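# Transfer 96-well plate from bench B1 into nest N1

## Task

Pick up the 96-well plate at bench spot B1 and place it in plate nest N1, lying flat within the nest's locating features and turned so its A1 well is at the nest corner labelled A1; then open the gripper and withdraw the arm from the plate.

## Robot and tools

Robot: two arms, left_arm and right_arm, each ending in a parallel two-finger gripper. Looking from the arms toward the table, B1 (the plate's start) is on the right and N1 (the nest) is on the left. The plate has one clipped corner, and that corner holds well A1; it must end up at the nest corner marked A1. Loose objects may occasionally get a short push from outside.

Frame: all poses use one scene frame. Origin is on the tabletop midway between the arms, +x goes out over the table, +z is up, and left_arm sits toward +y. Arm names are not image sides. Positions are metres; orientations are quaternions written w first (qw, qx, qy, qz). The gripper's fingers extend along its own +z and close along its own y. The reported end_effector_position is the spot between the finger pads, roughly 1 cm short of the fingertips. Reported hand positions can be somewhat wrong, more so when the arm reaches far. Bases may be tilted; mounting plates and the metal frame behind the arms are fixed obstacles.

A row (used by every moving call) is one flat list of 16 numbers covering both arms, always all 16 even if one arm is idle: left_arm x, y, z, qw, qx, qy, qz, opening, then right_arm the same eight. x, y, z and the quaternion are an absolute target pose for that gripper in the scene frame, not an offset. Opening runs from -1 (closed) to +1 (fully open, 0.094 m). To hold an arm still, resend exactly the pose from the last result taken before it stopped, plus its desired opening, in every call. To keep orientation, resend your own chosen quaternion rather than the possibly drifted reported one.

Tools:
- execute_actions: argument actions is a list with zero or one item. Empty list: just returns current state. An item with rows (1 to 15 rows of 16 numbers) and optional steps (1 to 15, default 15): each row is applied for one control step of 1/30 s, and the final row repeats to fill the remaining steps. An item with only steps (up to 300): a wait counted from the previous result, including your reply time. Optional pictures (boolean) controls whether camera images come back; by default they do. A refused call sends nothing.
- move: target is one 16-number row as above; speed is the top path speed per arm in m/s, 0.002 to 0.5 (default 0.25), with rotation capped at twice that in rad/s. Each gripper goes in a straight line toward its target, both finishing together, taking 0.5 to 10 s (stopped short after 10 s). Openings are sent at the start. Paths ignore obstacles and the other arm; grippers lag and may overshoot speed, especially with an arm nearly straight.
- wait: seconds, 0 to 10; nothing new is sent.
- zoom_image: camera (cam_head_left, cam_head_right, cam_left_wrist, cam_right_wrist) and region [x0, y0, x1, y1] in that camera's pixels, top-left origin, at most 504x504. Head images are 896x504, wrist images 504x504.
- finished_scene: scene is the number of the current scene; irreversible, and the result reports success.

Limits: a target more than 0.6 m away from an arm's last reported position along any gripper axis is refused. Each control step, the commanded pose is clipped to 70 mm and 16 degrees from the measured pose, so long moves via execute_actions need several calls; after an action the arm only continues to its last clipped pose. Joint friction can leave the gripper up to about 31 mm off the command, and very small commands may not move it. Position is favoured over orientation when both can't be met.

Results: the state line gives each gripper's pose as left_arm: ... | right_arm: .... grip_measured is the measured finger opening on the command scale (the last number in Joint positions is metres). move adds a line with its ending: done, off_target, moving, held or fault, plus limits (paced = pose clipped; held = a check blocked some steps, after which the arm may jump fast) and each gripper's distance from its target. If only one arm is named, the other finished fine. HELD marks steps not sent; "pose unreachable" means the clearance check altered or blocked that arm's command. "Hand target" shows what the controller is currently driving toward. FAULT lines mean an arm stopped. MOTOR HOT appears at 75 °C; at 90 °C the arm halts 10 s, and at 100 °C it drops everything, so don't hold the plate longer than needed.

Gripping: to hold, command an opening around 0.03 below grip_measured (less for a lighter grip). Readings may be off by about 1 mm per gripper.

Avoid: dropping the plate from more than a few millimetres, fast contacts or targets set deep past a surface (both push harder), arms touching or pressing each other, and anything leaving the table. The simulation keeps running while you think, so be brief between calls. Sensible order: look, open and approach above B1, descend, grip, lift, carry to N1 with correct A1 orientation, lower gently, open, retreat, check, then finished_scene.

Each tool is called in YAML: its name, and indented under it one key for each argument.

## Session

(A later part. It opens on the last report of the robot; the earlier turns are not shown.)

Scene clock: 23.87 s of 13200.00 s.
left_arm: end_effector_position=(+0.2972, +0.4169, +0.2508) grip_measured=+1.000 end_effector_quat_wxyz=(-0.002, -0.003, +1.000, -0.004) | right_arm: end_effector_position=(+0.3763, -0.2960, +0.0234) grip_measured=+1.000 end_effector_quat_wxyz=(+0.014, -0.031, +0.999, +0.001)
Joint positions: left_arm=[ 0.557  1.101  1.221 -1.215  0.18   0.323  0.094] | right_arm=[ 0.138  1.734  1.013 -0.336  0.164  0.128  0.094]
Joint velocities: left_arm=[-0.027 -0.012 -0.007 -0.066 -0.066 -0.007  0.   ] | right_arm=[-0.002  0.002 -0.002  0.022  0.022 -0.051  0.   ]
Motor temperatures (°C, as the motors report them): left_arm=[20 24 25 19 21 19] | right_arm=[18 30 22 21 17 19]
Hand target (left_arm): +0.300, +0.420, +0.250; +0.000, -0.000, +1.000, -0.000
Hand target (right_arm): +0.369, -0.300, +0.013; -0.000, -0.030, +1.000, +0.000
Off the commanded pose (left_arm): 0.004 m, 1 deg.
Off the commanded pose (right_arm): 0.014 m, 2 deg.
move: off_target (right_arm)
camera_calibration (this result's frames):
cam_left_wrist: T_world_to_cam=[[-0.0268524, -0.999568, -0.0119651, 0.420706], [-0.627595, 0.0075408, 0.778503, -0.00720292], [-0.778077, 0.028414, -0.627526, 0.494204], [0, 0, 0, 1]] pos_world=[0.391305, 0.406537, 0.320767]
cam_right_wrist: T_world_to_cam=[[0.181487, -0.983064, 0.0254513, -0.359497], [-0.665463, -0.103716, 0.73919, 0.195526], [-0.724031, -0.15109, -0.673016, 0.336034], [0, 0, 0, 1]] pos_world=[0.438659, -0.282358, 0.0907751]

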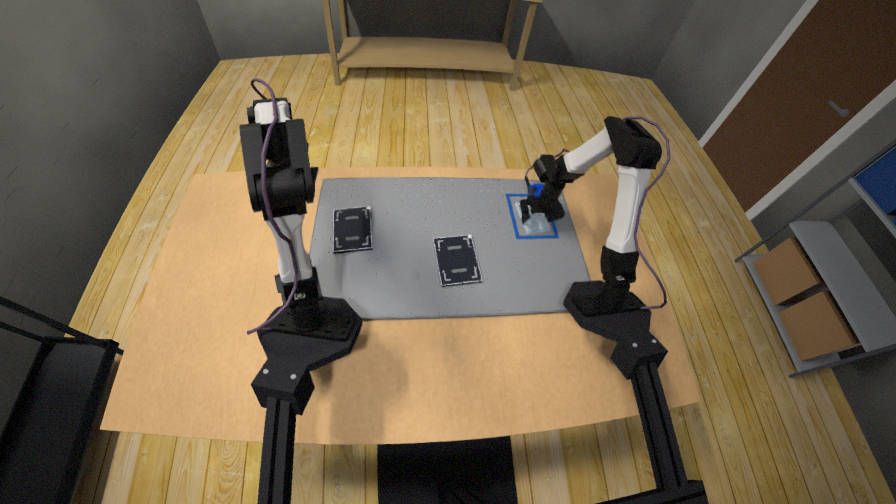

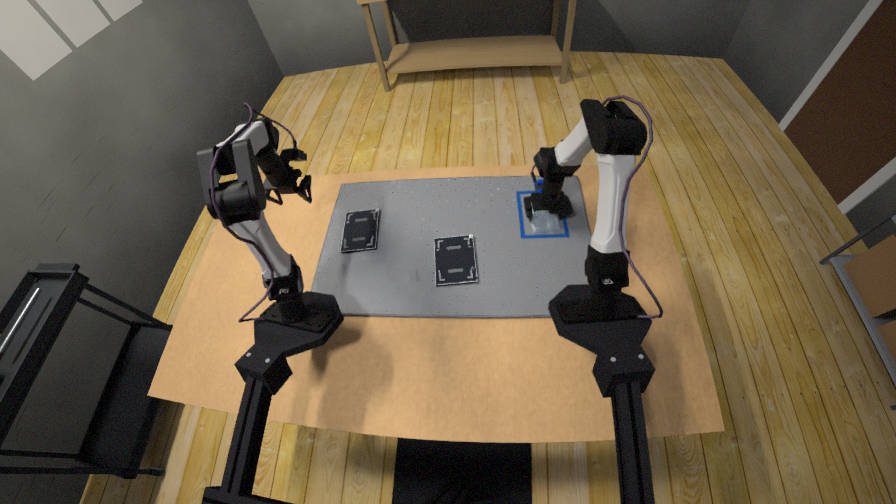

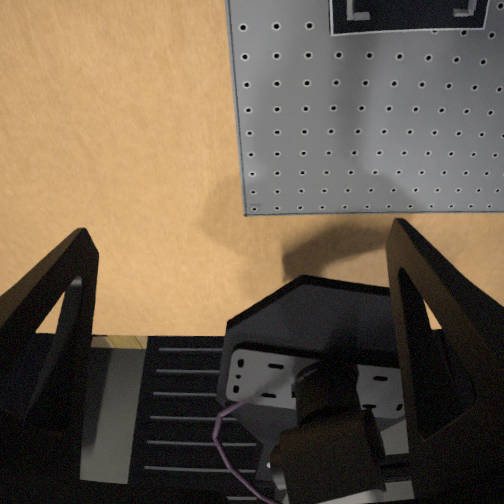

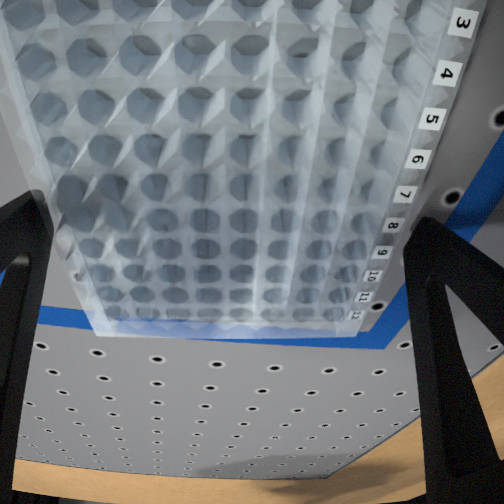

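move:
  target: [0.3,0.42,0.25,0,0,1,0,1,0.376,-0.296,0.02,0,-0.03,1,0,0.7]

move:
  target: [0.3,0.42,0.25,0,0,1,0,1,0.372,-0.29,0.09,0,-0.03,1,0,0.7]
  speed: 0.06

move:
  target: [0.3,0.42,0.25,0,0,1,0,1,0.405,0.04,0.08,0,0,1,0,0.7]
  speed: 0.12

Scene clock: 29.00 s of 13200.00 s.
left_arm: end_effector_position=(+0.2972, +0.4169, +0.2508) grip_measured=+1.000 end_effector_quat_wxyz=(-0.002, -0.003, +1.000, -0.004) | right_arm: end_effector_position=(+0.3767, -0.2959, +0.0247) grip_measured=+0.739 end_effector_quat_wxyz=(+0.011, -0.032, +0.999, +0.001)
Joint positions: left_arm=[ 0.557  1.101  1.221 -1.215  0.18   0.323  0.094] | right_arm=[ 0.138  1.734  1.022 -0.351  0.163  0.128  0.082]
Joint velocities: left_arm=[ 0.002 -0.012  0.002 -0.007  0.037  0.037  0.   ] | right_arm=[-0.007 -0.002  0.027 -0.081 -0.007 -0.066 -0.   ]
Motor temperatures (°C, as the motors report them): left_arm=[20 24 25 19 21 19] | right_arm=[18 31 22 21 17 19]
Hand target (left_arm): +0.300, +0.420, +0.250; +0.000, -0.000, +1.000, -0.000
Hand target (right_arm): +0.376, -0.296, +0.020; +0.000, -0.030, +1.000, +0.000
Off the commanded pose (left_arm): 0.004 m, 1 deg.
Off the commanded pose (right_arm): 0.005 m, 1 deg.
After step 90, 1.43 s passed at rest.
move: done
camera_calibration (this result's frames):
cam_left_wrist: T_world_to_cam=[[-0.0268524, -0.999568, -0.0119651, 0.420706], [-0.627595, 0.0075408, 0.778503, -0.00720292], [-0.778077, 0.028414, -0.627526, 0.494204], [0, 0, 0, 1]] pos_world=[0.391305, 0.406537, 0.320767]
cam_right_wrist: T_world_to_cam=[[0.182629, -0.98288, 0.0243799, -0.359882], [-0.660817, -0.10435, 0.743258, 0.192827], [-0.727989, -0.151851, -0.66856, 0.338345], [0, 0, 0, 1]] pos_world=[0.43946, -0.282221, 0.0916576]

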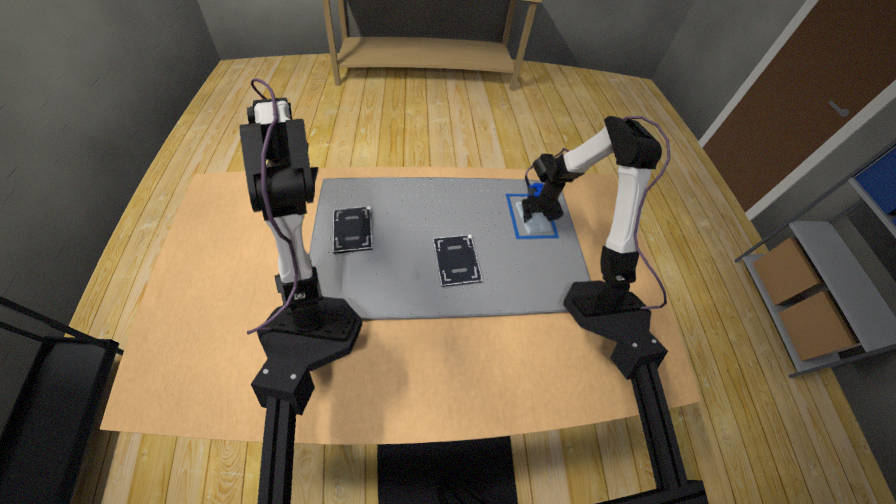

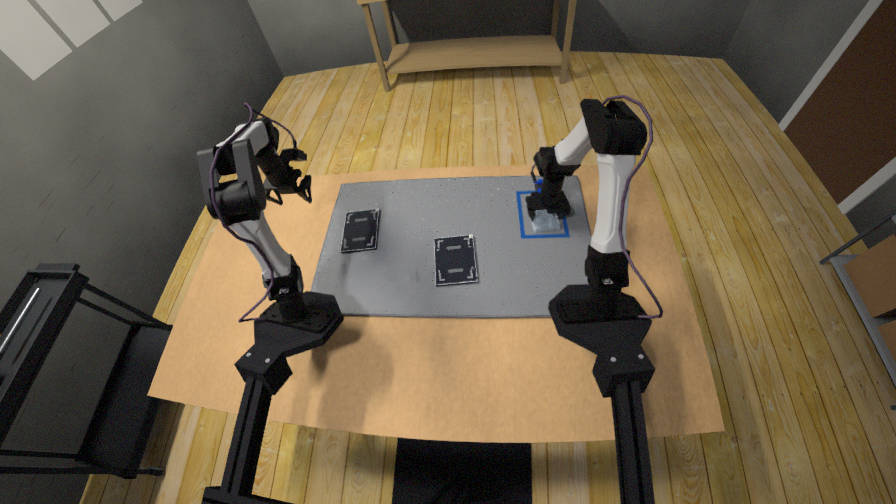

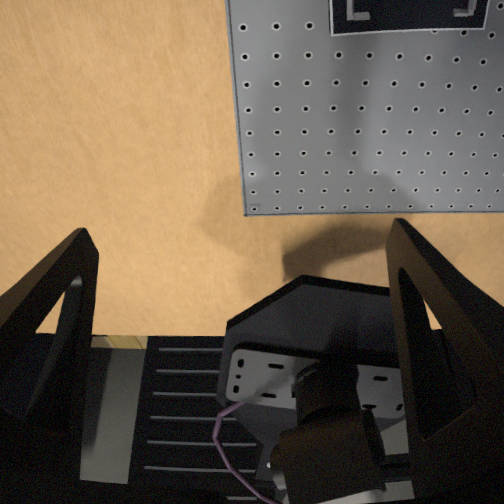

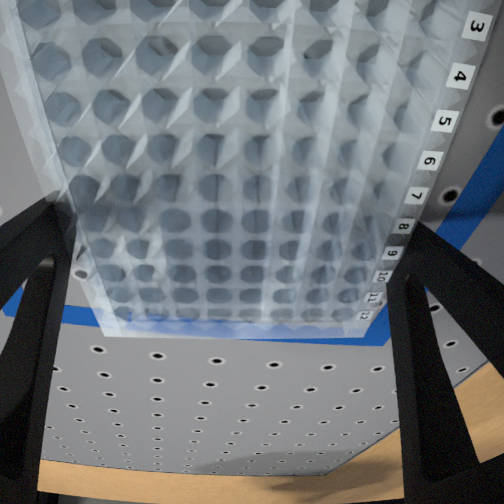

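Scene clock: 30.60 s of 13200.00 s.
left_arm: end_effector_position=(+0.2972, +0.4169, +0.2508) grip_measured=+1.000 end_effector_quat_wxyz=(-0.002, -0.003, +1.000, -0.004) | right_arm: end_effector_position=(+0.3666, -0.2920, +0.0812) grip_measured=+0.739 end_effector_quat_wxyz=(-0.010, -0.031, +0.999, +0.000)
Joint positions: left_arm=[ 0.557  1.101  1.221 -1.215  0.18   0.323  0.094] | right_arm=[ 0.185  1.574  1.056 -0.594  0.178  0.179  0.082]
Joint velocities: left_arm=[-0.002 -0.002  0.002  0.051  0.022 -0.007  0.   ] | right_arm=[-0.002 -0.012  0.007 -0.095 -0.066 -0.007  0.001]
Motor temperatures (°C, as the motors report them): left_arm=[20 24 26 19 21 19] | right_arm=[18 32 22 21 17 19]
Hand target (left_arm): +0.300, +0.420, +0.250; +0.000, -0.000, +1.000, -0.000
Hand target (right_arm): +0.373, -0.290, +0.089; +0.000, -0.030, +1.000, -0.000
Off the commanded pose (left_arm): 0.004 m, 1 deg.
Off the commanded pose (right_arm): 0.011 m, 1 deg.
move: off_target (right_arm)
camera_calibration (this result's frames):
cam_left_wrist: T_world_to_cam=[[-0.0268524, -0.999568, -0.0119651, 0.420706], [-0.627595, 0.0075408, 0.778503, -0.00720292], [-0.778077, 0.028414, -0.627526, 0.494204], [0, 0, 0, 1]] pos_world=[0.391305, 0.406537, 0.320767]
cam_right_wrist: T_world_to_cam=[[0.181971, -0.98311, 0.0195494, -0.35498], [-0.630191, -0.101339, 0.769799, 0.13209], [-0.754815, -0.152401, -0.637987, 0.376503], [0, 0, 0, 1]] pos_world=[0.432028, -0.27822, 0.145461]

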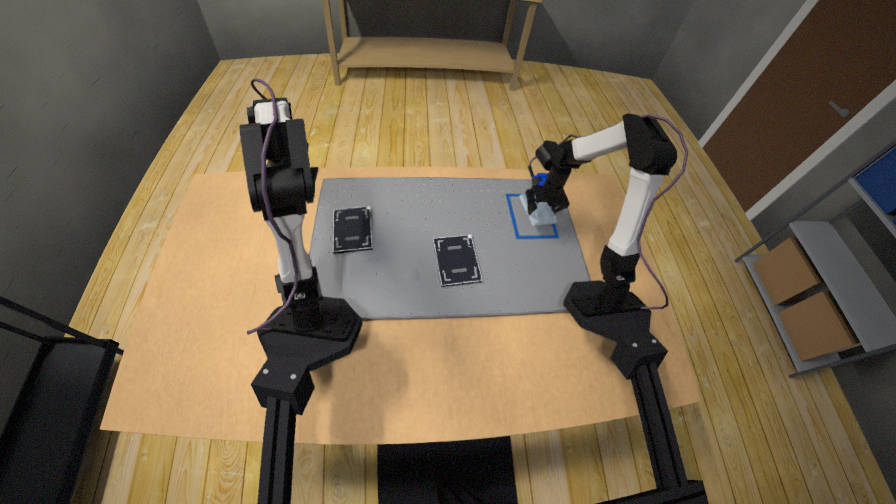

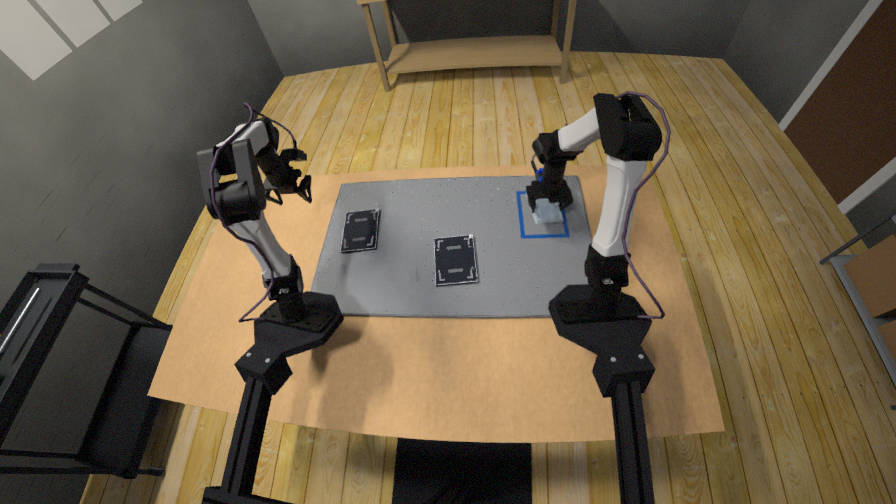

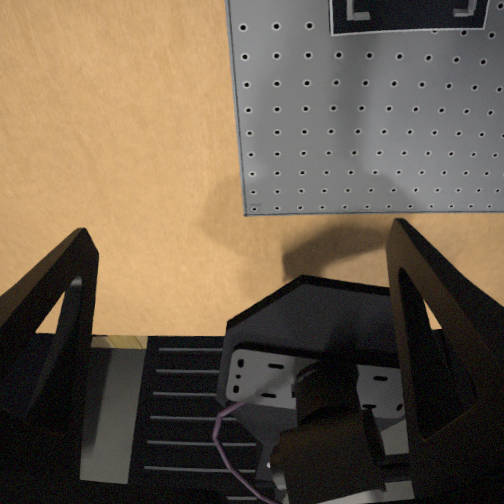

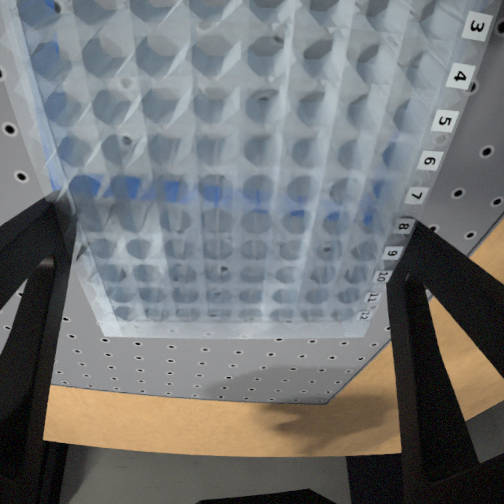

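Scene clock: 34.33 s of 13200.00 s.
left_arm: end_effector_position=(+0.2972, +0.4169, +0.2508) grip_measured=+1.000 end_effector_quat_wxyz=(-0.002, -0.003, +1.000, -0.004) | right_arm: end_effector_position=(+0.4133, +0.0409, +0.0873) grip_measured=+0.739 end_effector_quat_wxyz=(+0.018, +0.000, +1.000, +0.019)
Joint positions: left_arm=[ 0.557  1.101  1.221 -1.215  0.18   0.323  0.094] | right_arm=[ 0.812  2.697  2.83  -1.358  0.427  0.824  0.082]
Joint velocities: left_arm=[-0.032  0.007  0.002 -0.066 -0.051 -0.022  0.   ] | right_arm=[-0.017  0.002 -0.002  0.11  -0.037  0.022  0.001]
Motor temperatures (°C, as the motors report them): left_arm=[20 24 26 19 21 19] | right_arm=[18 33 23 21 17 19]
Hand target (left_arm): +0.300, +0.420, +0.250; +0.000, -0.000, +1.000, -0.000
Hand target (right_arm): +0.408, +0.040, +0.077; +0.013, -0.002, +1.000, +0.007
Off the commanded pose (left_arm): 0.004 m, 1 deg.
Off the commanded pose (right_arm): 0.011 m, 3 deg.
elbow stopped short (right arm): the move would have taken joint 3 (elbow) straighter than the controller allows; a more bent joint 3 avoids this.
move: off_target (right_arm)
camera_calibration (this result's frames):
cam_left_wrist: T_world_to_cam=[[-0.0268524, -0.999568, -0.0119651, 0.420706], [-0.627595, 0.0075408, 0.778503, -0.00720292], [-0.778077, 0.028414, -0.627526, 0.494204], [0, 0, 0, 1]] pos_world=[0.391305, 0.406537, 0.320767]
cam_right_wrist: T_world_to_cam=[[0.119899, -0.992731, -0.0104735, -0.00775342], [-0.676805, -0.0894517, 0.730708, 0.212709], [-0.726333, -0.0805228, -0.68261, 0.455649], [0, 0, 0, 1]] pos_world=[0.475845, 0.0480202, 0.155521]

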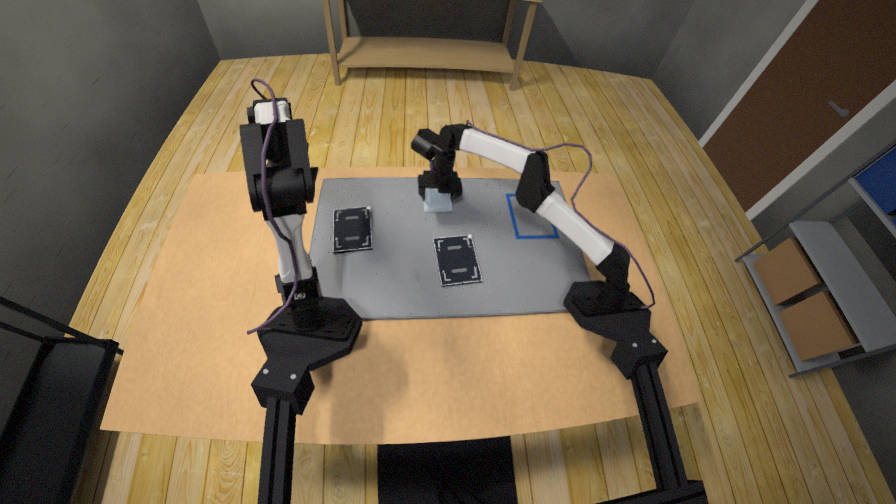

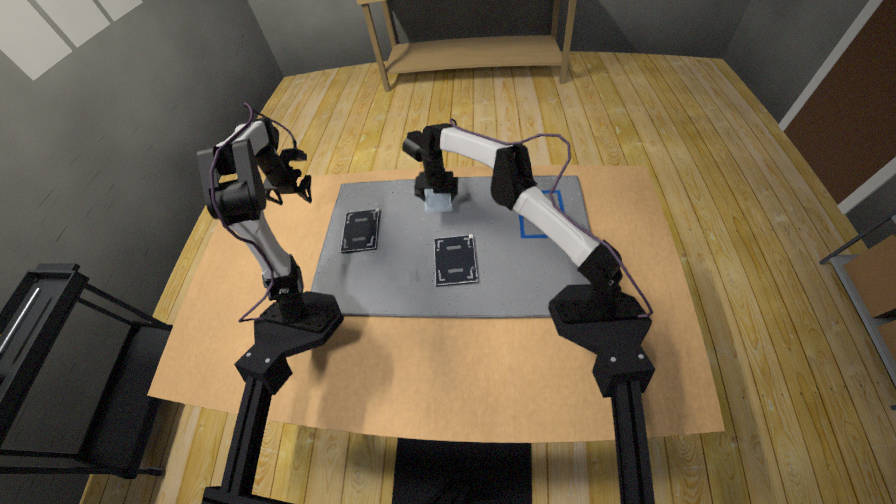

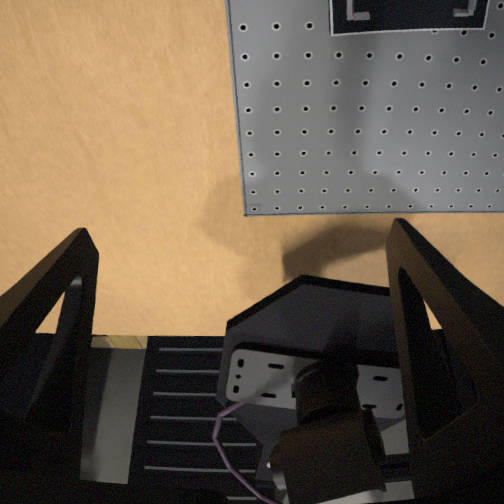

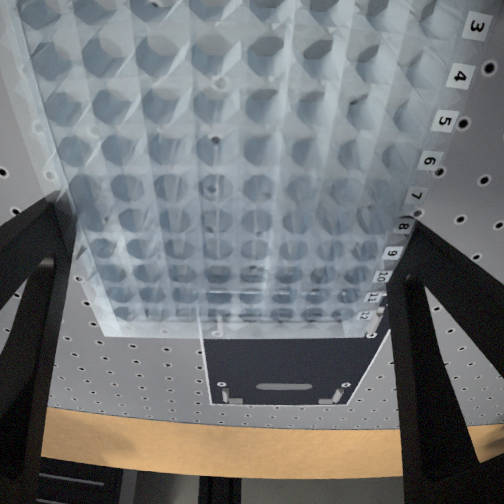

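move:
  target: [0.3,0.42,0.25,0,0,1,0,1,0.395,0.035,0.017,0,0,1,0,0.7]
  speed: 0.03

zoom_image:
  camera: "cam_head_left"
  region: [380, 150, 520, 270]

Scene clock: 40.17 s of 13200.00 s.
left_arm: end_effector_position=(+0.2972, +0.4169, +0.2508) grip_measured=+1.000 end_effector_quat_wxyz=(-0.002, -0.003, +1.000, -0.004) | right_arm: end_effector_position=(+0.3966, +0.0400, +0.0291) grip_measured=+0.739 end_effector_quat_wxyz=(+0.010, +0.001, +1.000, +0.006)
Joint positions: left_arm=[ 0.557  1.101  1.221 -1.215  0.18   0.323  0.094] | right_arm=[ 0.789  2.665  2.533 -1.116  0.425  0.814  0.082]
Joint velocities: left_arm=[ 0.002 -0.022  0.002 -0.051 -0.051  0.007  0.   ] | right_arm=[ 0.012 -0.007  0.002  0.095  0.022  0.037 -0.   ]
Motor temperatures (°C, as the motors report them): left_arm=[20 24 26 19 21 19] | right_arm=[19 37 23 21 17 19]
Hand target (left_arm): +0.300, +0.420, +0.250; +0.000, -0.000, +1.000, -0.000
Hand target (right_arm): +0.394, +0.033, +0.018; -0.000, +0.000, +1.000, -0.000
Off the commanded pose (left_arm): 0.004 m, 1 deg.
Off the commanded pose (right_arm): 0.013 m, 1 deg.
After step 90, 0.17 s passed at rest.
move: off_target (right_arm)
camera_calibration (this result's frames):
cam_left_wrist: T_world_to_cam=[[-0.0268524, -0.999568, -0.0119651, 0.420706], [-0.627595, 0.0075408, 0.778503, -0.00720292], [-0.778077, 0.028414, -0.627526, 0.494204], [0, 0, 0, 1]] pos_world=[0.391305, 0.406537, 0.320767]
cam_right_wrist: T_world_to_cam=[[0.118381, -0.992879, 0.0133392, -0.00727344], [-0.664726, -0.0692616, 0.743869, 0.237899], [-0.737648, -0.096927, -0.668192, 0.408347], [0, 0, 0, 1]] pos_world=[0.460215, 0.0488355, 0.0959855]

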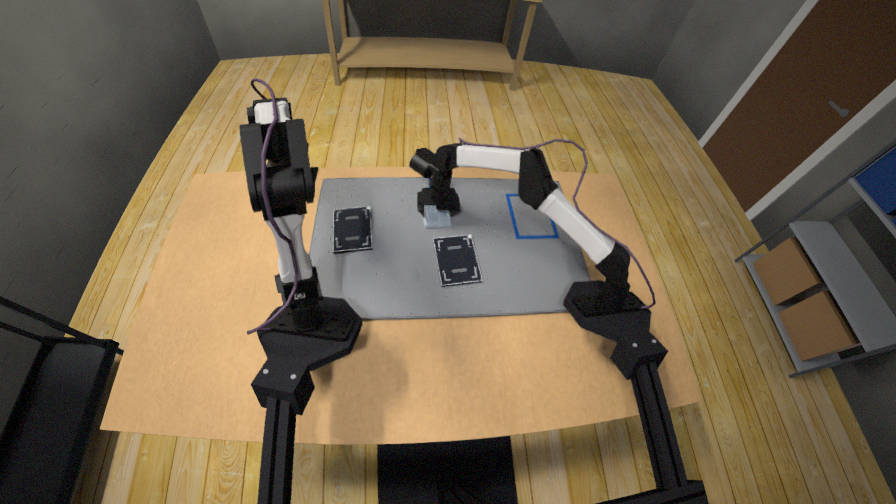

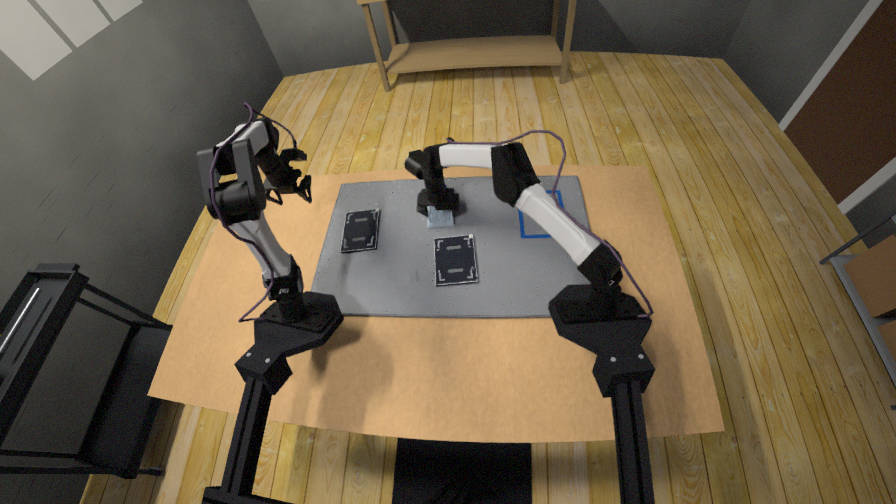

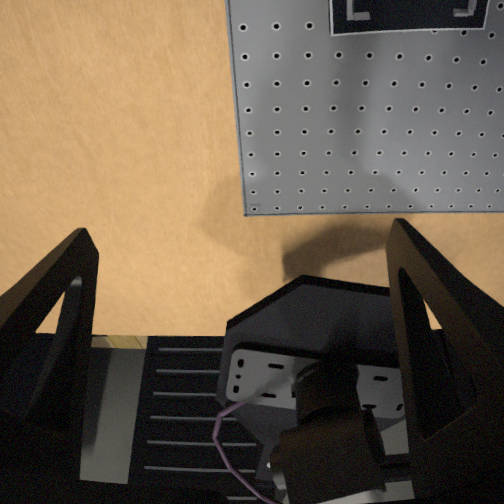

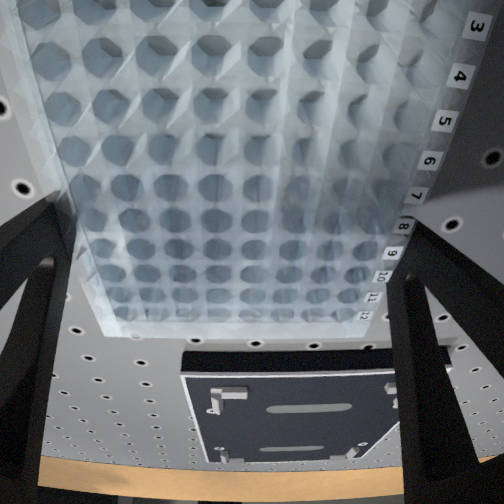

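Region (380, 150, 520, 270) of cam_head_left's 896x504 image, scaled by 3.600, with more detail than that image has; it fills the top 432 rows of this view, and the rest is white.

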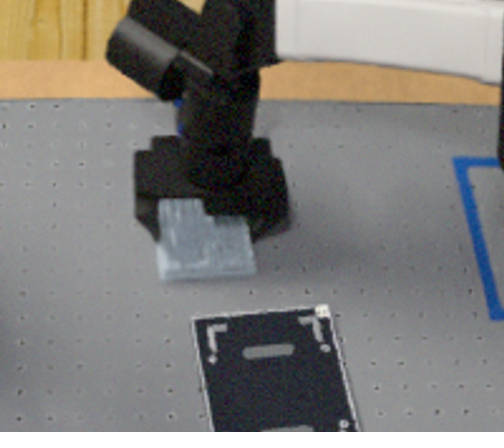

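Clear of nest. Lower further.

move:
  target: [0.3,0.42,0.25,0,0,1,0,1,0.392,0.038,0.01,0,0,1,0,0.7]
  speed: 0.015

Scene clock: 43.17 s of 13200.00 s.
left_arm: end_effector_position=(+0.2972, +0.4169, +0.2508) grip_measured=+1.000 end_effector_quat_wxyz=(-0.002, -0.003, +1.000, -0.004) | right_arm: end_effector_position=(+0.3977, +0.0413, +0.0291) grip_measured=+0.739 end_effector_quat_wxyz=(+0.012, +0.002, +1.000, +0.009)
Joint positions: left_arm=[ 0.557  1.101  1.221 -1.215  0.18   0.323  0.094] | right_arm=[ 0.789  2.665  2.533 -1.109  0.424  0.814  0.082]
Joint velocities: left_arm=[-0.007 -0.002  0.002 -0.051 -0.081  0.037  0.   ] | right_arm=[-0.007 -0.007 -0.012  0.051  0.051 -0.007  0.001]
Motor temperatures (°C, as the motors report them): left_arm=[20 24 26 19 21 19] | right_arm=[19 39 23 21 17 19]
Hand target (left_arm): +0.300, +0.420, +0.250; +0.000, -0.000, +1.000, -0.000
Hand target (right_arm): +0.391, +0.037, +0.011; -0.000, +0.000, +1.000, +0.000
Off the commanded pose (left_arm): 0.004 m, 1 deg.
Off the commanded pose (right_arm): 0.020 m, 2 deg.
move: off_target (right_arm)
camera_calibration (this result's frames):
cam_left_wrist: T_world_to_cam=[[-0.0268524, -0.999568, -0.0119651, 0.420706], [-0.627595, 0.0075408, 0.778503, -0.00720292], [-0.778077, 0.028414, -0.627526, 0.494204], [0, 0, 0, 1]] pos_world=[0.391305, 0.406537, 0.320767]
cam_right_wrist: T_world_to_cam=[[0.115794, -0.993235, 0.00876501, -0.0049804], [-0.66805, -0.071347, 0.740688, 0.240189], [-0.735052, -0.091623, -0.671792, 0.408164], [0, 0, 0, 1]] pos_world=[0.461056, 0.0495873, 0.0963399]

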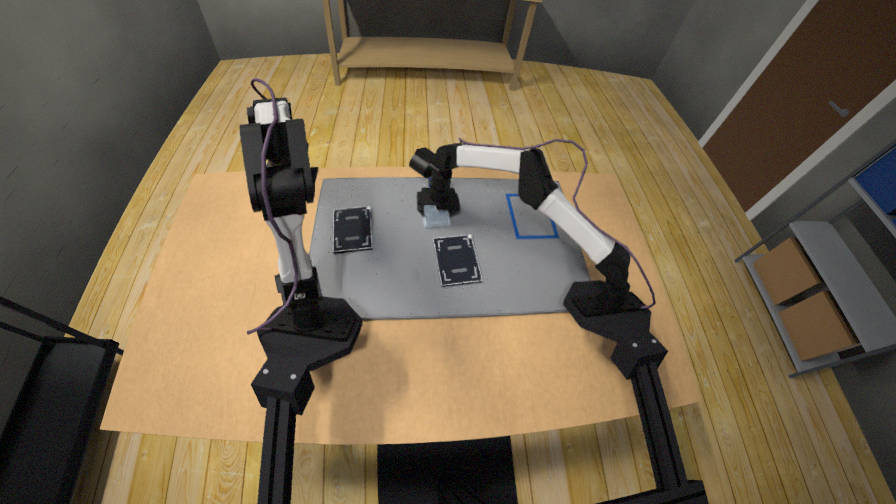

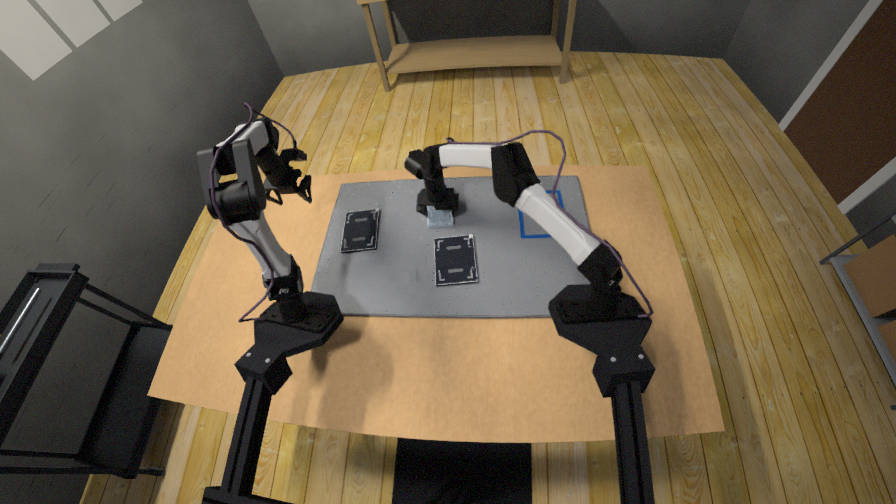

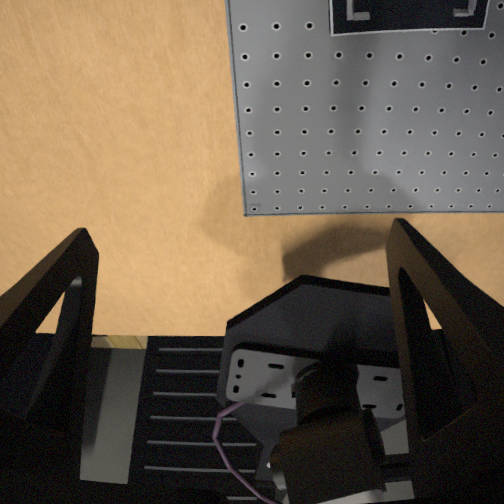

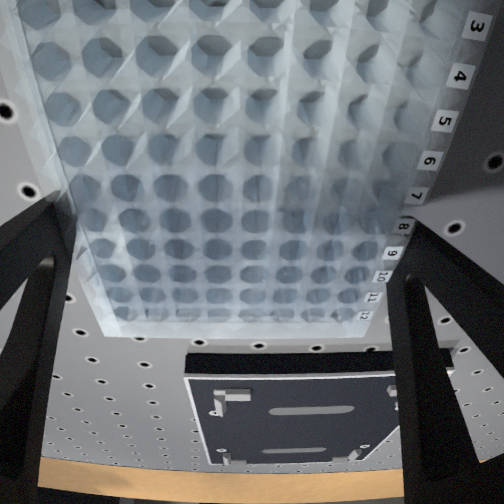

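move:
  target: [0.3,0.42,0.25,0,0,1,0,1,0.39,0.038,-0.002,0,0,1,0,0.7]
  speed: 0.012

Scene clock: 47.40 s of 13200.00 s.
left_arm: end_effector_position=(+0.2972, +0.4169, +0.2508) grip_measured=+1.000 end_effector_quat_wxyz=(-0.002, -0.003, +1.000, -0.004) | right_arm: end_effector_position=(+0.4035, +0.0476, +0.0295) grip_measured=+0.739 end_effector_quat_wxyz=(+0.023, +0.008, +0.999, +0.021)
Joint positions: left_arm=[ 0.557  1.101  1.221 -1.215  0.18   0.323  0.094] | right_arm=[ 0.789  2.665  2.533 -1.072  0.423  0.81   0.082]
Joint velocities: left_arm=[-0.007  0.007 -0.007 -0.081  0.066 -0.051  0.   ] | right_arm=[-0.022 -0.051  0.007 -0.007 -0.022 -0.037  0.001]
Motor temperatures (°C, as the motors report them): left_arm=[20 24 27 19 21 19] | right_arm=[19 41 23 21 17 19]
Hand target (left_arm): +0.300, +0.420, +0.250; +0.000, -0.000, +1.000, -0.000
Hand target (right_arm): +0.389, +0.037, -0.001; -0.001, +0.000, +1.000, -0.000
Off the commanded pose (left_arm): 0.004 m, 1 deg.
Off the commanded pose (right_arm): 0.036 m, 4 deg.
move: off_target (right_arm)
camera_calibration (this result's frames):
cam_left_wrist: T_world_to_cam=[[-0.0268524, -0.999568, -0.0119651, 0.420706], [-0.627595, 0.0075408, 0.778503, -0.00720292], [-0.778077, 0.028414, -0.627526, 0.494204], [0, 0, 0, 1]] pos_world=[0.391305, 0.406537, 0.320767]
cam_right_wrist: T_world_to_cam=[[0.1046, -0.994408, -0.014573, 0.00593627], [-0.685223, -0.0826821, 0.723625, 0.252202], [-0.720783, -0.0657054, -0.69004, 0.406822], [0, 0, 0, 1]] pos_world=[0.465424, 0.0534861, 0.0983101]

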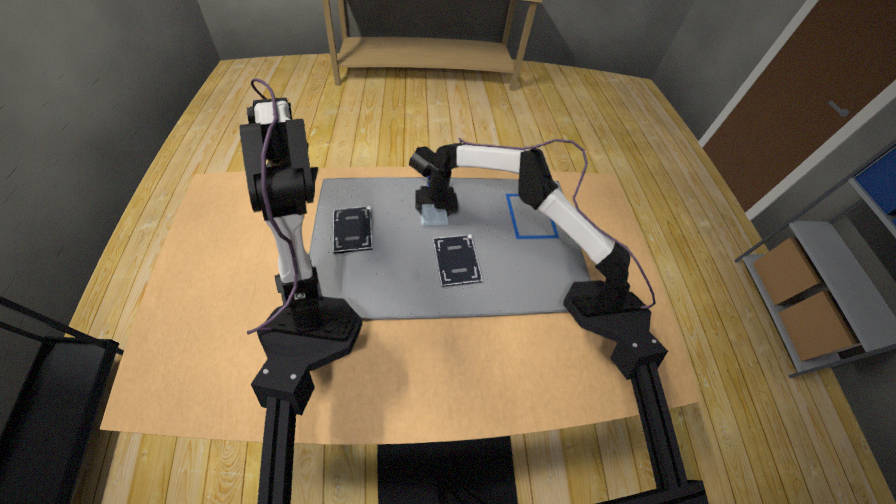

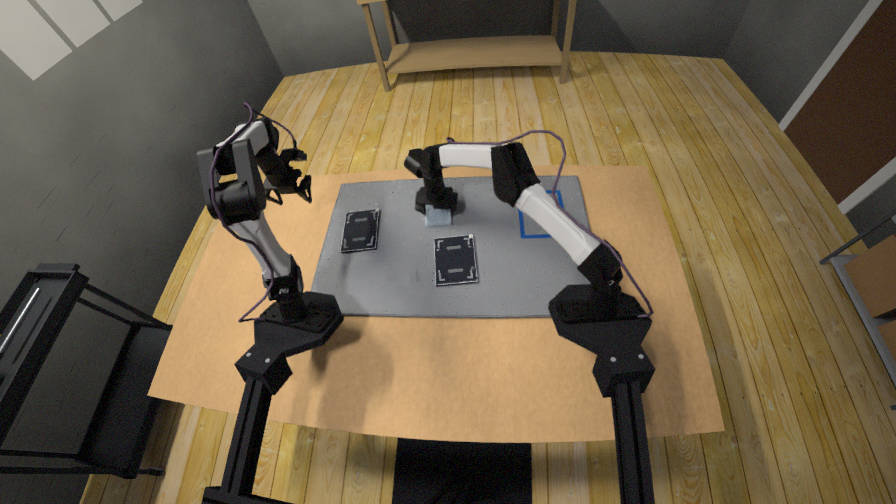

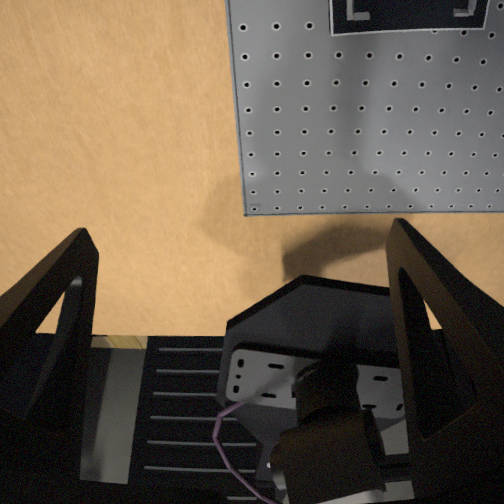

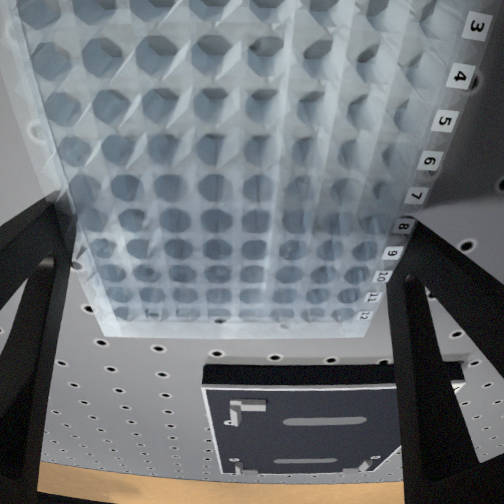

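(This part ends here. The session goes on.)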